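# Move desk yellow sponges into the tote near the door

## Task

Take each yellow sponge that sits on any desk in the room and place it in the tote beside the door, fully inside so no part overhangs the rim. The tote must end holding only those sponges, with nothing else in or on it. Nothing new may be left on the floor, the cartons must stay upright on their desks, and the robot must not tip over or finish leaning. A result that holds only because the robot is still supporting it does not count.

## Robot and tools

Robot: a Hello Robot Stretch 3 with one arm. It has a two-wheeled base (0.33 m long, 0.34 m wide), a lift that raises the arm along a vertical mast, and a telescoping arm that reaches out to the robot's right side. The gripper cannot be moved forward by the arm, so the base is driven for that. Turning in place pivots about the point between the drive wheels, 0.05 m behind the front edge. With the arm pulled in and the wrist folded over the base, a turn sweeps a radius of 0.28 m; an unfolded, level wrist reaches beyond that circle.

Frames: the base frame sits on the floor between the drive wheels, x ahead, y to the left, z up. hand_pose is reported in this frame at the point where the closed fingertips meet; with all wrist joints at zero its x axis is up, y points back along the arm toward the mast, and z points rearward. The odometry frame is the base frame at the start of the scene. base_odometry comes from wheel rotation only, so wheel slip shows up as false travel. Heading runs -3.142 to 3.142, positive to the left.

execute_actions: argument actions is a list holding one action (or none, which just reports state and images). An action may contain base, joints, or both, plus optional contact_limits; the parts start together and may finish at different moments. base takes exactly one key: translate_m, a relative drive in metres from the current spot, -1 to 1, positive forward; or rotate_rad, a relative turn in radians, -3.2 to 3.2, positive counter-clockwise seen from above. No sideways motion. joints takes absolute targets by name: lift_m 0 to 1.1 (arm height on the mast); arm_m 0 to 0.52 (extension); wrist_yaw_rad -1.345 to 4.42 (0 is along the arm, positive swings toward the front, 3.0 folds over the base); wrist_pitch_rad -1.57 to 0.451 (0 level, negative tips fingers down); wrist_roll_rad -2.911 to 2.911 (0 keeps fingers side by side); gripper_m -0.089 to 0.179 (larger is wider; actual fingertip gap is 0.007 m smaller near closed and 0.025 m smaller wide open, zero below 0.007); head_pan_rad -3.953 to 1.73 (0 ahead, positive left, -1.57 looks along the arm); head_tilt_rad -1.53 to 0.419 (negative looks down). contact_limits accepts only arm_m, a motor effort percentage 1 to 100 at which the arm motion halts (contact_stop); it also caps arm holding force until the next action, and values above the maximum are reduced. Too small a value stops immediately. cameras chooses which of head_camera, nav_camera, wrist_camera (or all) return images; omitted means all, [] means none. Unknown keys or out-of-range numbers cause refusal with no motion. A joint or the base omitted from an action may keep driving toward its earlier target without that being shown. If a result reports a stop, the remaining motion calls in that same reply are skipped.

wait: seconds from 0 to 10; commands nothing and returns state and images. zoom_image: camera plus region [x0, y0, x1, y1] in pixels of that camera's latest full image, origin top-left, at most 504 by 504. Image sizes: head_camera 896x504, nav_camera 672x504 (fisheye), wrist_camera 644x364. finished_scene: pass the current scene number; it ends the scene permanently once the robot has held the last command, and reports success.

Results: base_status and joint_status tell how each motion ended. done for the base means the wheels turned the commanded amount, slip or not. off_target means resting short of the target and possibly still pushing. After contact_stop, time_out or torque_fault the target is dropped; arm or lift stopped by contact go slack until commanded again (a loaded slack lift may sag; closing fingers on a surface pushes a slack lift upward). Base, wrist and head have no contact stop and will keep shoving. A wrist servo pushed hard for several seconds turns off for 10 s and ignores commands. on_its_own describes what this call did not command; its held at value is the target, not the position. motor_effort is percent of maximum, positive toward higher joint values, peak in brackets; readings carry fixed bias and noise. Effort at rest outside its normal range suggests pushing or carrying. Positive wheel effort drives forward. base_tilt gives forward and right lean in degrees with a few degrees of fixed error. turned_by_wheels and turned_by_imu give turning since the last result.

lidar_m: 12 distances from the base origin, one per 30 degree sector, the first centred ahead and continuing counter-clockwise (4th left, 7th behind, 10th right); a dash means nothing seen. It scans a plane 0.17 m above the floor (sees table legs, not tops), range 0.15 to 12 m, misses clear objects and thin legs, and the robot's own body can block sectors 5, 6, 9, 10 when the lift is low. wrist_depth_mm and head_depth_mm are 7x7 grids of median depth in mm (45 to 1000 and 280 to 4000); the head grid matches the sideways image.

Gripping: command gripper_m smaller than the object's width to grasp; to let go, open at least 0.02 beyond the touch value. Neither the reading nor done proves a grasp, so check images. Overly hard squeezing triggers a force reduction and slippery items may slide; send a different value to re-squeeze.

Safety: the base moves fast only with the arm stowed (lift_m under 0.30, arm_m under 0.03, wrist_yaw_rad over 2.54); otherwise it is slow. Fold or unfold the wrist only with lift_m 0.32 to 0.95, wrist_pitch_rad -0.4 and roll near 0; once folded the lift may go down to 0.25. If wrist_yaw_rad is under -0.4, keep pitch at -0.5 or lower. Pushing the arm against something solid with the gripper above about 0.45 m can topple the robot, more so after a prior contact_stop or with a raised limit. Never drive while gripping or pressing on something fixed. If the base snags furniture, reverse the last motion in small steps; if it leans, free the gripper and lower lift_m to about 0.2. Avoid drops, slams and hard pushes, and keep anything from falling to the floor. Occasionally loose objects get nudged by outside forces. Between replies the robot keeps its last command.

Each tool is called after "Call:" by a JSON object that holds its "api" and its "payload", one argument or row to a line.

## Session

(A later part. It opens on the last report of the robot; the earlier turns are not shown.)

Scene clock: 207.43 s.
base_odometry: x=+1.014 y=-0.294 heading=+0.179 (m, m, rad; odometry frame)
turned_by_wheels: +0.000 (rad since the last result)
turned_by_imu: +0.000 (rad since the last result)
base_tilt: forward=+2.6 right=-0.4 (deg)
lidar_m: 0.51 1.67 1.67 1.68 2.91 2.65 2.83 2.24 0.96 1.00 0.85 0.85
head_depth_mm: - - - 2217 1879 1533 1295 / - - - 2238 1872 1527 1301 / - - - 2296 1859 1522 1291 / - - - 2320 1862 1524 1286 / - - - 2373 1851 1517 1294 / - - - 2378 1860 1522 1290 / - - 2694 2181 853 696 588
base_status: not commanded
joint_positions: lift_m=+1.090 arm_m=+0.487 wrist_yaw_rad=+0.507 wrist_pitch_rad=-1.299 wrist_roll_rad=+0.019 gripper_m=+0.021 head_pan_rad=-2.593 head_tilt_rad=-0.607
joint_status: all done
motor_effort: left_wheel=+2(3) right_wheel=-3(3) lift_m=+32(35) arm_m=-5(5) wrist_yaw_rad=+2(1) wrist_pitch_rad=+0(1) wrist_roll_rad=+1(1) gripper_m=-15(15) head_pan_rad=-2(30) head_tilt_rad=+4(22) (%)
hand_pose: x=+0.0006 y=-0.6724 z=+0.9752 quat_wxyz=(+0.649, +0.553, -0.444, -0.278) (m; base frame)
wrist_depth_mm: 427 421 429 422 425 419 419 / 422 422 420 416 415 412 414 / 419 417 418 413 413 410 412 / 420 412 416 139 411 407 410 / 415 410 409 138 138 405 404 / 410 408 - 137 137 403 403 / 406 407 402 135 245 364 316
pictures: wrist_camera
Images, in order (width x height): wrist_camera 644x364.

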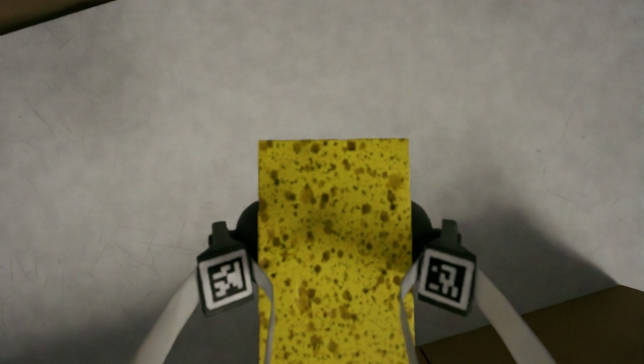

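Call:
{"api": "execute_actions", "payload": {
  "actions": [
    {"base":{"rotate_rad":-1.073},"joints":{"arm_m":0.2,"head_pan_rad":-3.0}}
  ],
  "cameras": ["nav_camera","wrist_camera"]
}}

Scene clock: 212.93 s.
base_odometry: x=+1.014 y=-0.294 heading=-0.894 (m, m, rad; odometry frame)
turned_by_wheels: -1.073 (rad since the last result)
turned_by_imu: -1.056 (rad since the last result)
base_tilt: forward=+2.6 right=-0.5 (deg)
lidar_m: 0.85 0.85 0.51 1.60 1.67 1.68 2.91 2.65 2.83 2.24 0.96 1.01
head_depth_mm: - - - - 1865 1534 1304 / - - - - 1874 1530 1299 / - - - 2174 1860 1529 1294 / - - - 2158 1855 1518 1297 / - - - 2209 1854 1524 1292 / - - - 2210 1857 1521 1288 / - - - 2200 1847 1514 1289
base_status: done
joint_positions: lift_m=+1.090 arm_m=+0.200 wrist_yaw_rad=+0.509 wrist_pitch_rad=-1.300 wrist_roll_rad=+0.019 gripper_m=+0.021 head_pan_rad=-2.993 head_tilt_rad=-0.606
joint_status: all done
motor_effort: left_wheel=+3(12) right_wheel=-3(11) lift_m=+33(33) arm_m=-4(4) wrist_yaw_rad=+1(1) wrist_pitch_rad=+0(0) wrist_roll_rad=+0(0) gripper_m=-15(15) head_pan_rad=-2(19) head_tilt_rad=+4(4) (%)
hand_pose: x=+0.0005 y=-0.3851 z=+0.9752 quat_wxyz=(+0.649, +0.553, -0.443, -0.278) (m; base frame)
wrist_depth_mm: 318 419 424 - - - - / 332 423 431 - - - - / 345 417 - - - - - / 359 416 - 139 - - - / 375 412 416 138 138 - - / 393 410 - 137 137 - - / 399 408 - 135 - - -
pictures: nav_camera (sideways: a quarter turn counterclockwise sets it upright), wrist_camera
Images, in order (width x height): nav_camera 672x504, wrist_camera 644x364.

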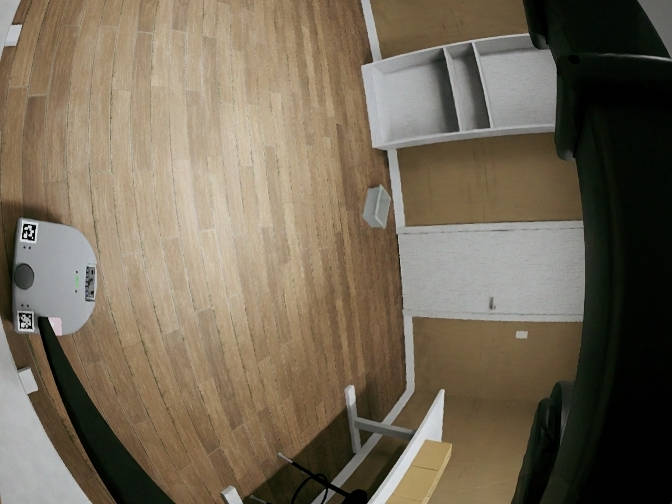

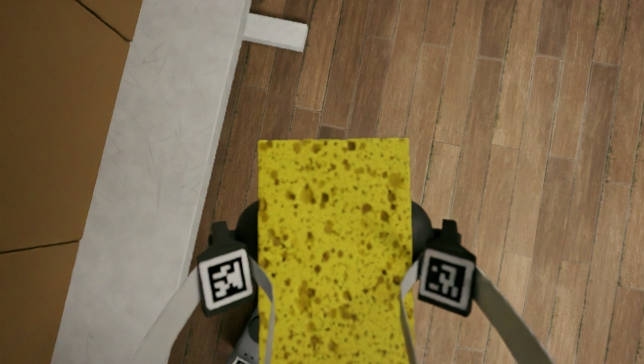

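Call:
{"api": "execute_actions", "payload": {
  "actions": [
    {"base":{"translate_m":-0.3},"joints":{"lift_m":0.8,"arm_m":0.0,"wrist_pitch_rad":-0.4,"wrist_yaw_rad":0.0}}
  ],
  "cameras": ["wrist_camera"]
}}

Call:
{"api": "execute_actions", "payload": {
  "actions": [
    {"base":{"translate_m":-0.5},"joints":{"lift_m":0.29,"wrist_yaw_rad":2.6}}
  ],
  "cameras": ["wrist_camera"]
}}

Call:
{"api": "execute_actions", "payload": {
  "actions": [
    {"base":{"translate_m":-1.0},"joints":{"head_pan_rad":-2.4,"head_tilt_rad":-0.9}}
  ],
  "cameras": ["head_camera","nav_camera"]
}}

Scene clock: 219.77 s.
base_odometry: x=+0.826 y=-0.060 heading=-0.894 (m, m, rad; odometry frame)
turned_by_wheels: +0.000 (rad since the last result)
turned_by_imu: +0.000 (rad since the last result)
base_tilt: forward=+2.6 right=-0.4 (deg)
lidar_m: 1.14 0.72 1.29 2.02 1.46 2.12 2.62 2.39 2.70 2.28 2.47 1.18
head_depth_mm: 2398 2583 2896 2392 1875 1570 - / 2335 2540 2794 2382 1868 1568 - / 2277 2500 2772 2385 1860 1533 1317 / 2250 2475 2722 2371 1857 1528 1300 / 2234 2424 2653 2310 1841 1520 1287 / 2210 2384 2621 2277 1852 1525 1287 / 2180 2366 2598 2351 1837 1526 1287
base_status: done
joint_positions: lift_m=+0.800 arm_m=+0.001 wrist_yaw_rad=+0.002 wrist_pitch_rad=-0.425 wrist_roll_rad=+0.019 gripper_m=+0.021 head_pan_rad=-2.993 head_tilt_rad=-0.606
joint_status: all done
motor_effort: left_wheel=+3(5) right_wheel=-3(9) lift_m=+26(24) arm_m=-5(6) wrist_yaw_rad=-1(1) wrist_pitch_rad=+8(7) wrist_roll_rad=+1(1) gripper_m=-15(15) head_pan_rad=-3(3) head_tilt_rad=+3(4) (%)
hand_pose: x=-0.0212 y=-0.3699 z=+0.8113 quat_wxyz=(+0.685, +0.148, -0.697, -0.150) (m; base frame)
wrist_depth_mm: - - - - - - - / - - - - - - - / - - - - - - - / - - - 139 - - - / - - - 138 138 - - / - - - 137 137 - - / 930 942 928 136 521 924 922
pictures: wrist_camera
Images, in order (width x height): wrist_camera 644x364.

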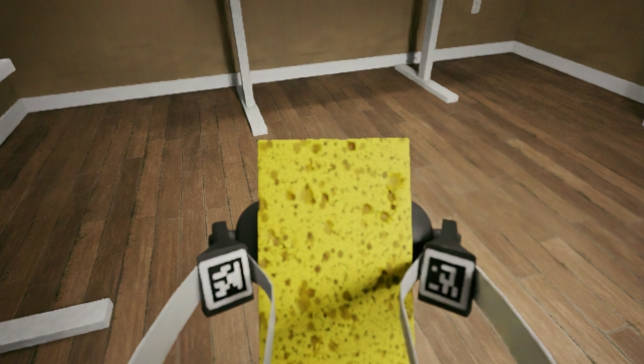

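Scene clock: 225.87 s.
base_odometry: x=+0.513 y=+0.330 heading=-0.894 (m, m, rad; odometry frame)
turned_by_wheels: +0.000 (rad since the last result)
turned_by_imu: -0.001 (rad since the last result)
base_tilt: forward=+2.6 right=-0.4 (deg)
lidar_m: 1.62 1.17 1.83 1.41 1.87 1.71 2.14 1.98 2.38 2.65 2.43 1.60
head_depth_mm: 1926 2134 2361 2428 1874 1538 1297 / 1896 2077 2291 2396 1885 1531 1294 / 1879 2042 2254 2392 1864 1524 1294 / 1849 2011 2213 2348 1857 1529 1290 / 1814 1985 2175 2315 1856 1525 1292 / 1801 1959 2151 2284 1821 1519 1291 / 1778 1931 2120 2258 1851 1524 1284
base_status: done
joint_positions: lift_m=+0.290 arm_m=+0.001 wrist_yaw_rad=+2.598 wrist_pitch_rad=-0.424 wrist_roll_rad=+0.019 gripper_m=+0.021 head_pan_rad=-2.993 head_tilt_rad=-0.605
joint_status: all done
motor_effort: left_wheel=+3(9) right_wheel=-3(10) lift_m=+26(24) arm_m=-5(5) wrist_yaw_rad=+1(2) wrist_pitch_rad=+8(8) wrist_roll_rad=+0(0) gripper_m=-14(16) head_pan_rad=-2(2) head_tilt_rad=+4(4) (%)
hand_pose: x=+0.0944 y=+0.0450 z=+0.3015 quat_wxyz=(+0.329, +0.711, -0.045, +0.619) (m; base frame)
wrist_depth_mm: - - - - - - - / - - - - - - - / 865 873 860 843 847 799 833 / 692 698 688 139 631 679 667 / 585 575 581 138 138 566 560 / 504 495 - 137 137 491 480 / - - 438 136 272 426 423
pictures: wrist_camera
Images, in order (width x height): wrist_camera 644x364.

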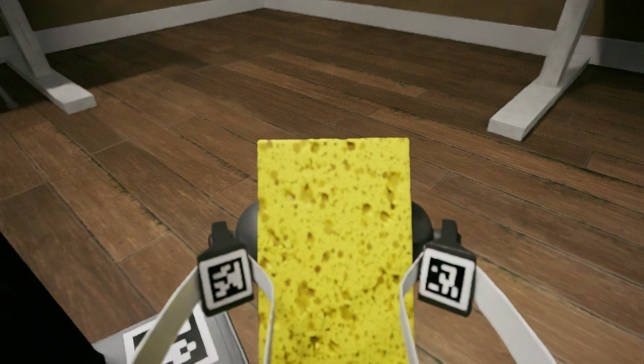

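Scene clock: 230.80 s.
base_odometry: x=-0.114 y=+1.109 heading=-0.894 (m, m, rad; odometry frame)
turned_by_wheels: +0.000 (rad since the last result)
turned_by_imu: -0.002 (rad since the last result)
base_tilt: forward=+2.6 right=-0.5 (deg)
lidar_m: 2.13 2.57 1.15 1.29 1.57 1.43 1.19 1.19 1.36 2.02 2.74 2.55
head_depth_mm: 1035 1161 1327 1547 1475 1296 1153 / 1082 1214 1388 1593 1459 1283 1154 / 1136 1289 1482 1645 1458 1286 1147 / 1182 1353 1571 1693 1463 1289 1161 / 1229 1412 1660 1686 1411 1283 1166 / 1287 1498 1759 1684 1430 1286 1142 / 1346 1505 1665 1673 1446 1277 1139
base_status: done
joint_positions: lift_m=+0.290 arm_m=+0.001 wrist_yaw_rad=+2.598 wrist_pitch_rad=-0.424 wrist_roll_rad=+0.019 gripper_m=+0.021 head_pan_rad=-2.407 head_tilt_rad=-0.889
joint_status: all done
motor_effort: left_wheel=+3(8) right_wheel=-3(11) lift_m=+26(26) arm_m=-4(4) wrist_yaw_rad=+1(2) wrist_pitch_rad=+8(7) wrist_roll_rad=+1(1) gripper_m=-15(15) head_pan_rad=+1(24) head_tilt_rad=-4(29) (%)
hand_pose: x=+0.0944 y=+0.0450 z=+0.3015 quat_wxyz=(+0.329, +0.711, -0.045, +0.619) (m; base frame)
wrist_depth_mm: - - - - - - - / - - - - - - - / 891 864 881 835 844 819 831 / 696 694 679 139 636 683 675 / 584 578 575 138 138 565 566 / 505 495 - 137 137 490 476 / - - 436 136 274 426 425
pictures: head_camera (sideways: a quarter turn clockwise sets it upright), nav_camera (sideways: a quarter turn counterclockwise sets it upright)
Images, in order (width x height): head_camera 896x504, nav_camera 672x504.

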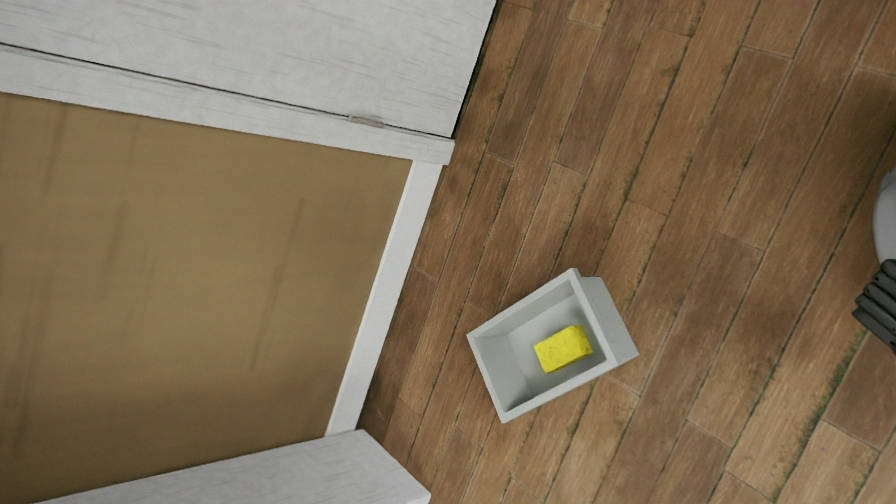

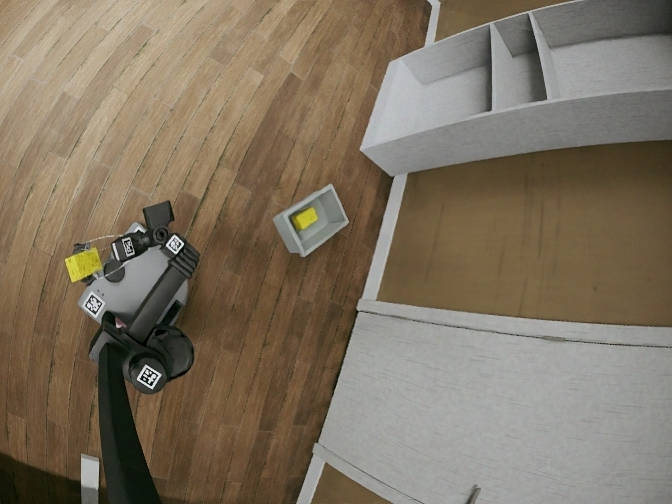

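Call:
{"api": "execute_actions", "payload": {
  "actions": []
}}

Scene clock: 233.00 s.
base_odometry: x=-0.114 y=+1.109 heading=-0.894 (m, m, rad; odometry frame)
turned_by_wheels: +0.000 (rad since the last result)
turned_by_imu: +0.000 (rad since the last result)
base_tilt: forward=+2.6 right=-0.4 (deg)
lidar_m: 2.13 2.57 1.15 1.30 1.57 1.43 1.19 1.19 1.36 2.02 2.75 2.54
head_depth_mm: 1033 1163 1331 1536 1467 1292 1154 / 1084 1215 1390 1589 1465 1289 1151 / 1139 1285 1483 1650 1460 1291 1153 / 1185 1341 1570 1686 1454 1286 1159 / 1232 1421 1661 1686 1416 1280 1164 / 1297 1479 1768 1688 1426 1277 1142 / 1346 1500 1658 1668 1450 1277 1144
base_status: done
joint_positions: lift_m=+0.290 arm_m=+0.001 wrist_yaw_rad=+2.598 wrist_pitch_rad=-0.424 wrist_roll_rad=+0.019 gripper_m=+0.021 head_pan_rad=-2.407 head_tilt_rad=-0.889
joint_status: all done
motor_effort: left_wheel=+2(8) right_wheel=-3(11) lift_m=+26(26) arm_m=-4(4) wrist_yaw_rad=+1(2) wrist_pitch_rad=+8(7) wrist_roll_rad=+0(1) gripper_m=-16(15) head_pan_rad=+2(24) head_tilt_rad=-4(29) (%)
hand_pose: x=+0.0944 y=+0.0450 z=+0.3015 quat_wxyz=(+0.329, +0.711, -0.045, +0.619) (m; base frame)
wrist_depth_mm: - - - - - - - / - - - - - - - / 870 876 872 850 839 819 841 / 696 702 697 139 623 670 669 / 588 578 578 138 138 564 564 / 509 495 - 137 137 492 487 / - - 433 136 271 422 425
pictures: head_camera (sideways: a quarter turn clockwise sets it upright), nav_camera (sideways: a quarter turn counterclockwise sets it upright), wrist_camera
Images, in order (width x height): head_camera 896x504, nav_camera 672x504, wrist_camera 644x364.

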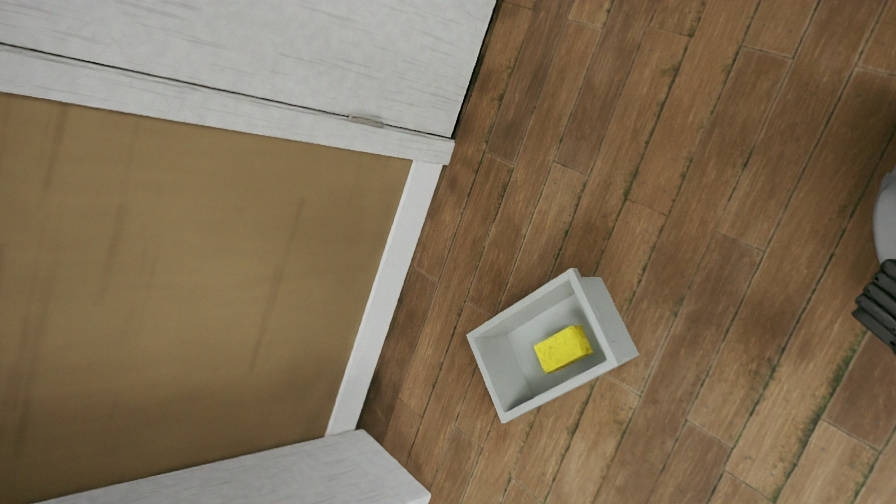

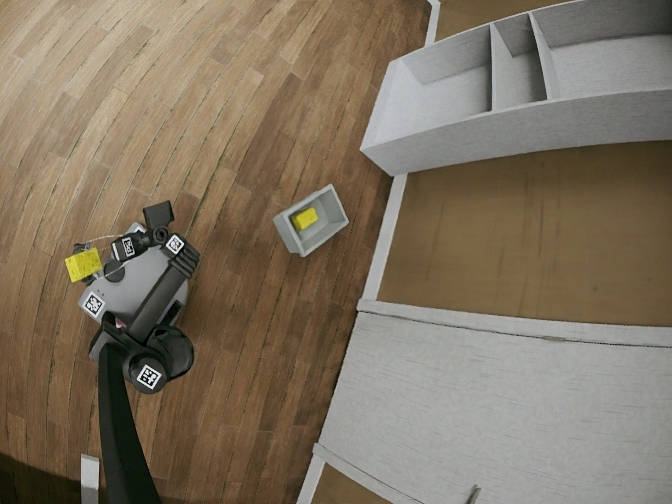

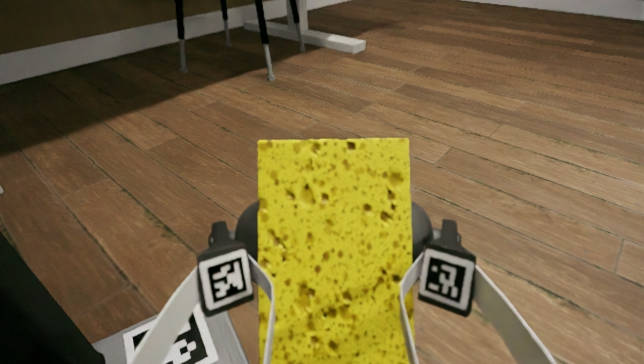

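Call:
{"api": "execute_actions", "payload": {
  "actions": [
    {"base":{"translate_m":-0.455},"joints":{"lift_m":0.38,"wrist_yaw_rad":-0.32,"wrist_pitch_rad":-1.3,"arm_m":0.45,"head_pan_rad":-1.6,"head_tilt_rad":-1.0}}
  ]
}}

Scene clock: 242.50 s.
base_odometry: x=-0.399 y=+1.464 heading=-0.894 (m, m, rad; odometry frame)
turned_by_wheels: +0.000 (rad since the last result)
turned_by_imu: +0.001 (rad since the last result)
base_tilt: forward=+2.6 right=-0.4 (deg)
lidar_m: 2.58 3.00 1.70 1.03 1.43 0.88 0.75 0.75 0.84 1.24 2.91 3.27
head_depth_mm: 1172 1260 1365 1475 1381 1243 1128 / 1248 1437 1624 1565 1393 1245 1134 / 1192 1400 1684 1577 1384 1240 1139 / 1842 1850 1689 - 1338 1240 1151 / 1920 2023 1787 1559 1352 1237 1122 / 2529 2090 1785 1544 1369 1234 1119 / 2512 2077 1776 1544 1373 1236 1117
base_status: done
joint_positions: lift_m=+0.380 arm_m=+0.450 wrist_yaw_rad=-0.319 wrist_pitch_rad=-1.298 wrist_roll_rad=+0.019 gripper_m=+0.021 head_pan_rad=-1.607 head_tilt_rad=-0.988
joint_status: all done
motor_effort: left_wheel=+2(8) right_wheel=-3(10) lift_m=+32(34) arm_m=+4(4) wrist_yaw_rad=-1(3) wrist_pitch_rad=+0(7) wrist_roll_rad=+0(0) gripper_m=-15(16) head_pan_rad=+1(27) head_tilt_rad=-5(18) (%)
hand_pose: x=-0.0359 y=-0.6379 z=+0.2653 quat_wxyz=(+0.482, +0.328, -0.628, -0.515) (m; base frame)
wrist_depth_mm: 437 434 434 340 312 428 427 / 433 436 426 424 387 422 423 / 429 427 424 377 358 423 422 / 422 423 364 139 301 415 418 / 423 424 422 138 138 416 414 / 417 415 - 137 137 412 411 / 417 413 408 135 216 408 408
pictures: head_camera (sideways: a quarter turn clockwise sets it upright), nav_camera (sideways: a quarter turn counterclockwise sets it upright), wrist_camera
Images, in order (width x height): head_camera 896x504, nav_camera 672x504, wrist_camera 644x364.

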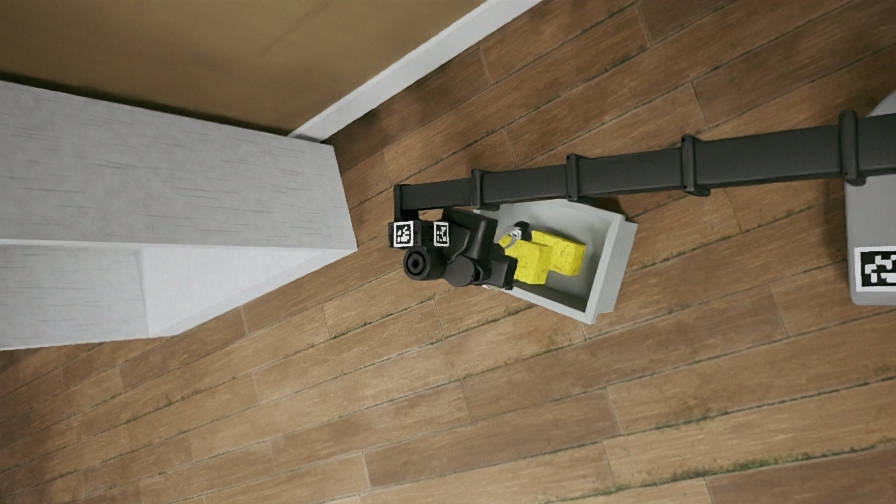

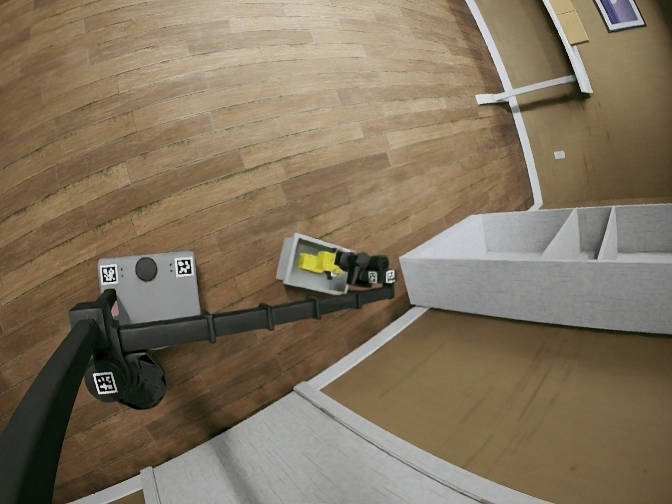

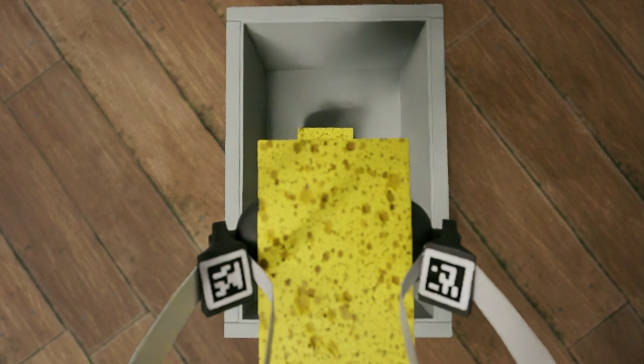

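Call:
{"api": "execute_actions", "payload": {
  "actions": [
    {"base":{"translate_m":-0.016},"joints":{"lift_m":0.196,"arm_m":0.503}}
  ],
  "cameras": ["head_camera","wrist_camera"]
}}

Scene clock: 248.37 s.
base_odometry: x=-0.409 y=+1.476 heading=-0.894 (m, m, rad; odometry frame)
turned_by_wheels: +0.000 (rad since the last result)
turned_by_imu: +0.001 (rad since the last result)
base_tilt: forward=+2.6 right=-0.4 (deg)
lidar_m: 2.60 3.02 1.41 1.03 1.42 0.86 0.74 0.74 0.82 1.25 2.92 3.29
head_depth_mm: 1143 1238 1325 1460 1392 1241 1130 / 1255 1429 1607 1559 1382 1243 1134 / 1204 1410 1674 1557 1382 1240 - / 1219 1433 1687 1594 1318 1239 1146 / 1892 1988 1789 1556 1342 1238 1122 / 2523 2092 1782 1546 1377 1234 1120 / 2498 2085 1773 1543 1376 1231 1117
base_status: done
joint_positions: lift_m=+0.196 arm_m=+0.503 wrist_yaw_rad=-0.319 wrist_pitch_rad=-1.299 wrist_roll_rad=+0.019 gripper_m=+0.021 head_pan_rad=-1.607 head_tilt_rad=-0.988
joint_status: all done
motor_effort: left_wheel=+3(6) right_wheel=-2(9) lift_m=+25(27) arm_m=+3(4) wrist_yaw_rad=-1(1) wrist_pitch_rad=+0(0) wrist_roll_rad=+1(0) gripper_m=-15(15) head_pan_rad=+2(1) head_tilt_rad=-6(5) (%)
hand_pose: x=-0.0359 y=-0.6907 z=+0.0816 quat_wxyz=(+0.482, +0.328, -0.628, -0.515) (m; base frame)
wrist_depth_mm: 251 134 207 214 216 179 131 / 249 134 243 244 243 179 125 / 247 133 241 241 240 181 125 / 245 133 229 139 237 181 125 / 243 133 184 138 138 181 125 / 240 132 - 137 137 169 121 / 238 123 225 136 184 197 120
pictures: head_camera (sideways: a quarter turn clockwise sets it upright), wrist_camera
Images, in order (width x height): head_camera 896x504, wrist_camera 644x364.

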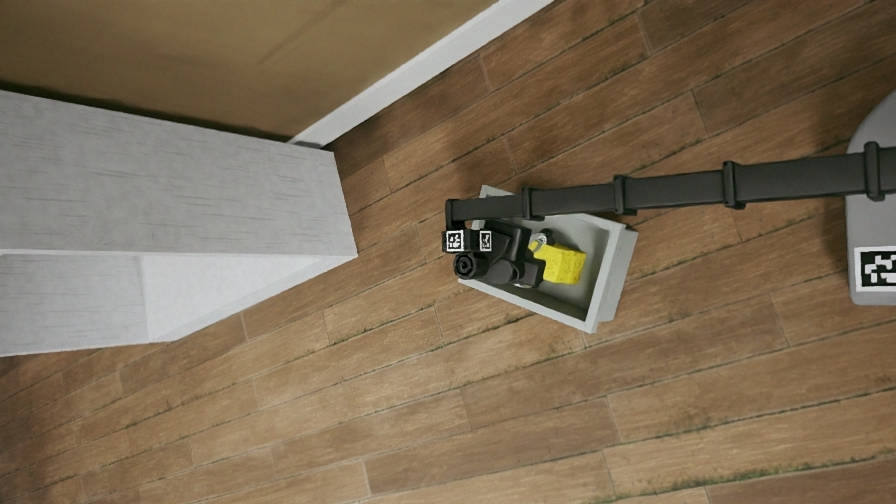

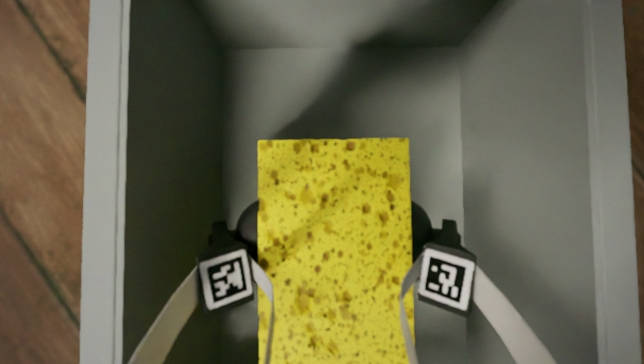

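Call:
{"api": "execute_actions", "payload": {
  "actions": [
    {"joints":{"lift_m":0.188}}
  ],
  "cameras": []
}}

Call:
{"api": "execute_actions", "payload": {
  "actions": [
    {"joints":{"gripper_m":0.105}}
  ],
  "cameras": ["wrist_camera"]
}}

Scene clock: 249.77 s.
base_odometry: x=-0.409 y=+1.476 heading=-0.894 (m, m, rad; odometry frame)
turned_by_wheels: +0.000 (rad since the last result)
turned_by_imu: +0.000 (rad since the last result)
base_tilt: forward=+2.6 right=-0.4 (deg)
lidar_m: 2.60 3.02 1.41 1.03 1.42 0.86 0.74 0.74 0.82 1.24 2.92 3.29
head_depth_mm: 1147 1231 1336 1459 1390 1245 1133 / 1259 1427 1609 1565 1383 1239 1132 / 1199 1412 1686 1570 1383 1242 - / 1226 1436 1678 1584 1321 1231 1146 / 1914 1995 1787 1553 1341 1233 1122 / 2514 2083 1778 1551 1379 1236 1120 / 2481 2096 1770 1542 1369 1231 1121
base_status: not commanded
joint_positions: lift_m=+0.188 arm_m=+0.503 wrist_yaw_rad=-0.319 wrist_pitch_rad=-1.299 wrist_roll_rad=+0.019 gripper_m=+0.021 head_pan_rad=-1.607 head_tilt_rad=-0.988
joint_status: all done
motor_effort: left_wheel=+2(3) right_wheel=-2(2) lift_m=+26(27) arm_m=+4(3) wrist_yaw_rad=-1(1) wrist_pitch_rad=+0(0) wrist_roll_rad=+1(0) gripper_m=-15(16) head_pan_rad=+3(2) head_tilt_rad=-7(6) (%)
hand_pose: x=-0.0359 y=-0.6907 z=+0.0735 quat_wxyz=(+0.482, +0.328, -0.628, -0.515) (m; base frame)
wrist_depth_mm: 242 134 205 213 215 178 118 / 241 134 236 235 234 179 118 / 237 134 233 234 232 180 119 / 236 133 227 139 230 180 119 / 234 133 184 138 137 180 119 / 232 132 - 136 137 169 120 / 231 123 226 136 180 196 119
pictures: none
No camera images: the call's "cameras" was empty. Leave "cameras" out to get every camera's image.

Scene clock: 251.10 s.
base_odometry: x=-0.409 y=+1.476 heading=-0.894 (m, m, rad; odometry frame)
turned_by_wheels: +0.000 (rad since the last result)
turned_by_imu: +0.000 (rad since the last result)
base_tilt: forward=+2.6 right=-0.4 (deg)
lidar_m: 2.60 3.03 1.41 1.03 1.42 0.86 0.74 0.74 0.82 1.24 2.91 3.30
head_depth_mm: 1144 1233 1336 1454 1387 1248 1132 / 1262 1426 1617 1564 1384 1241 1135 / 1199 1401 1679 1560 1376 1242 - / 1218 1442 1678 1589 1323 1238 1146 / 1908 1991 1780 1551 1341 1240 1123 / 2537 2090 1782 1548 1378 1231 1121 / 2509 2077 1766 1549 1370 1230 1121
base_status: not commanded
joint_positions: lift_m=+0.188 arm_m=+0.503 wrist_yaw_rad=-0.319 wrist_pitch_rad=-1.299 wrist_roll_rad=+0.019 gripper_m=+0.105 head_pan_rad=-1.607 head_tilt_rad=-0.988
joint_status: all done
motor_effort: left_wheel=+2(3) right_wheel=-2(2) lift_m=+26(25) arm_m=+3(3) wrist_yaw_rad=-1(2) wrist_pitch_rad=+0(0) wrist_roll_rad=+0(0) gripper_m=+1(84) head_pan_rad=+3(2) head_tilt_rad=-7(6) (%)
hand_pose: x=-0.0359 y=-0.6907 z=+0.0735 quat_wxyz=(+0.482, +0.328, -0.628, -0.515) (m; base frame)
wrist_depth_mm: 243 134 206 214 213 179 118 / 242 134 235 234 234 179 118 / 238 134 233 233 231 180 118 / 235 134 231 143 230 180 119 / 233 133 229 142 141 168 119 / 232 120 228 140 141 - 119 / 230 142 227 140 225 189 114
pictures: wrist_camera
Images, in order (width x height): wrist_camera 644x364.

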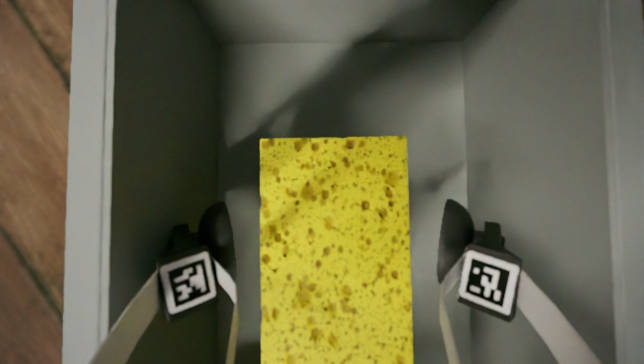

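Call:
{"api": "execute_actions", "payload": {
  "actions": [
    {"joints":{"lift_m":0.33}}
  ],
  "cameras": ["head_camera","wrist_camera"]
}}

Scene clock: 253.60 s.
base_odometry: x=-0.409 y=+1.476 heading=-0.894 (m, m, rad; odometry frame)
turned_by_wheels: +0.000 (rad since the last result)
turned_by_imu: +0.000 (rad since the last result)
base_tilt: forward=+2.6 right=-0.4 (deg)
lidar_m: 2.60 3.03 1.41 1.04 1.42 0.86 0.74 0.74 0.82 1.24 2.92 3.30
head_depth_mm: 1148 1238 1340 1452 1386 1246 1130 / 1256 1426 1616 1565 1387 1244 1144 / 1201 1405 1685 1560 1374 1241 - / 1225 1438 1674 - 1343 1236 1150 / 1899 1991 1788 1547 1345 1236 1124 / 2516 2091 1774 1554 1373 1232 1119 / 2521 2082 1766 1544 1371 1228 1118
base_status: not commanded
joint_positions: lift_m=+0.330 arm_m=+0.503 wrist_yaw_rad=-0.319 wrist_pitch_rad=-1.299 wrist_roll_rad=+0.019 gripper_m=+0.105 head_pan_rad=-1.607 head_tilt_rad=-0.988
joint_status: all done
motor_effort: left_wheel=+2(3) right_wheel=-2(2) lift_m=+33(36) arm_m=+3(3) wrist_yaw_rad=+0(2) wrist_pitch_rad=+0(0) wrist_roll_rad=+0(1) gripper_m=+1(1) head_pan_rad=+2(2) head_tilt_rad=-6(5) (%)
hand_pose: x=-0.0359 y=-0.6907 z=+0.2152 quat_wxyz=(+0.482, +0.328, -0.628, -0.515) (m; base frame)
wrist_depth_mm: 386 384 382 384 384 379 380 / 384 384 304 304 282 373 374 / 380 381 355 372 365 372 373 / 377 376 355 284 369 370 367 / 373 374 354 282 365 364 367 / 369 371 348 280 364 - 362 / 367 365 347 360 350 362 361
pictures: head_camera (sideways: a quarter turn clockwise sets it upright), wrist_camera
Images, in order (width x height): head_camera 896x504, wrist_camera 644x364.

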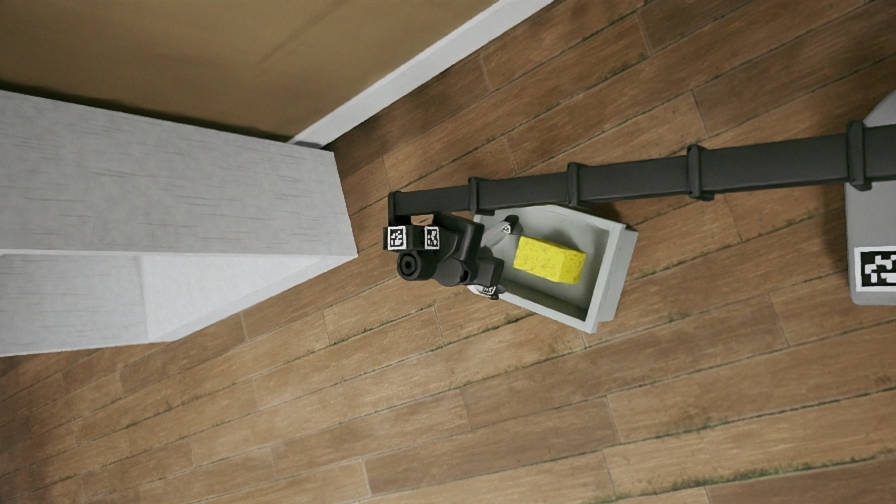

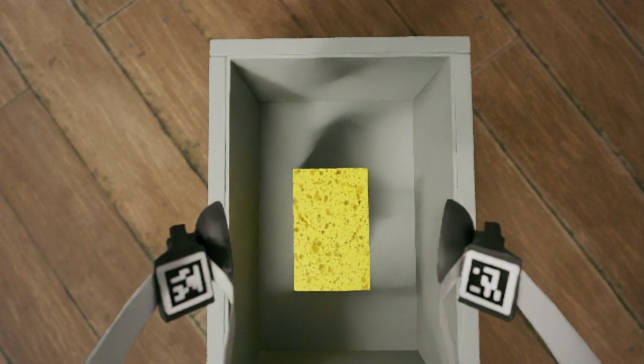

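Call:
{"api": "execute_actions", "payload": {
  "actions": [
    {"joints":{"arm_m":0.27}}
  ],
  "cameras": ["head_camera"]
}}

Scene clock: 257.63 s.
base_odometry: x=-0.409 y=+1.476 heading=-0.894 (m, m, rad; odometry frame)
turned_by_wheels: +0.000 (rad since the last result)
turned_by_imu: +0.000 (rad since the last result)
base_tilt: forward=+2.6 right=-0.4 (deg)
lidar_m: 2.60 3.03 1.41 1.03 1.42 0.86 0.74 0.74 0.82 1.24 2.92 3.30
head_depth_mm: 1147 1236 1339 1460 1393 1247 1132 / 1254 1430 1622 1572 1383 1247 1143 / 1199 1402 1682 1565 1407 1238 - / 1226 1444 1684 1567 1345 1236 1144 / 1910 1987 1786 1554 1343 1233 1123 / 2534 2082 1777 1547 1373 1234 1121 / 2503 2078 1768 1546 1374 1230 1118
base_status: not commanded
joint_positions: lift_m=+0.330 arm_m=+0.270 wrist_yaw_rad=-0.319 wrist_pitch_rad=-1.299 wrist_roll_rad=+0.019 gripper_m=+0.105 head_pan_rad=-1.607 head_tilt_rad=-0.988
joint_status: all done
motor_effort: left_wheel=+2(3) right_wheel=-2(2) lift_m=+32(33) arm_m=-5(4) wrist_yaw_rad=-1(2) wrist_pitch_rad=+0(0) wrist_roll_rad=+0(0) gripper_m=+0(0) head_pan_rad=+1(1) head_tilt_rad=-6(6) (%)
hand_pose: x=-0.0359 y=-0.4585 z=+0.2152 quat_wxyz=(+0.482, +0.328, -0.628, -0.515) (m; base frame)
wrist_depth_mm: 388 312 302 378 381 381 378 / 385 310 382 378 375 380 375 / 381 313 377 306 375 374 373 / 375 373 376 373 370 373 369 / 374 373 371 369 371 366 367 / 370 370 367 365 367 - 364 / 370 365 366 364 361 363 362
pictures: head_camera (sideways: a quarter turn clockwise sets it upright)
Images, in order (width x height): head_camera 896x504.

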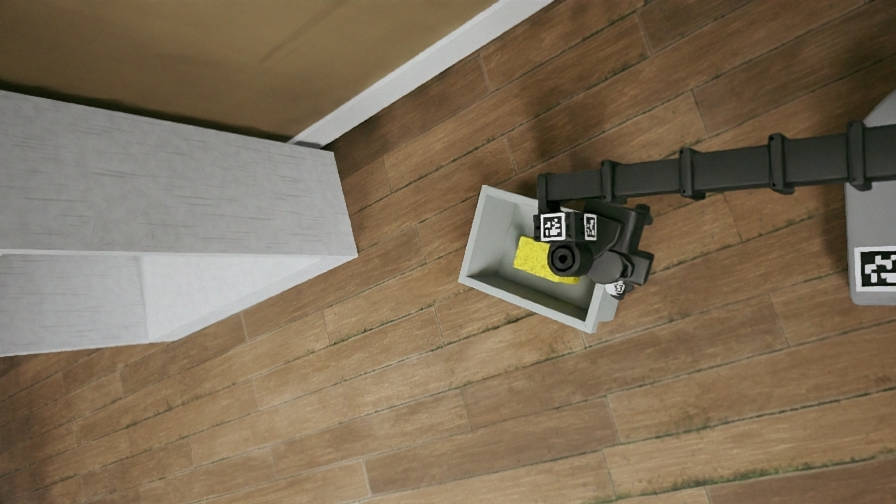

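Call:
{"api": "finished_scene", "payload": {
  "scene": 1
}}

The scene is finished: the task was done.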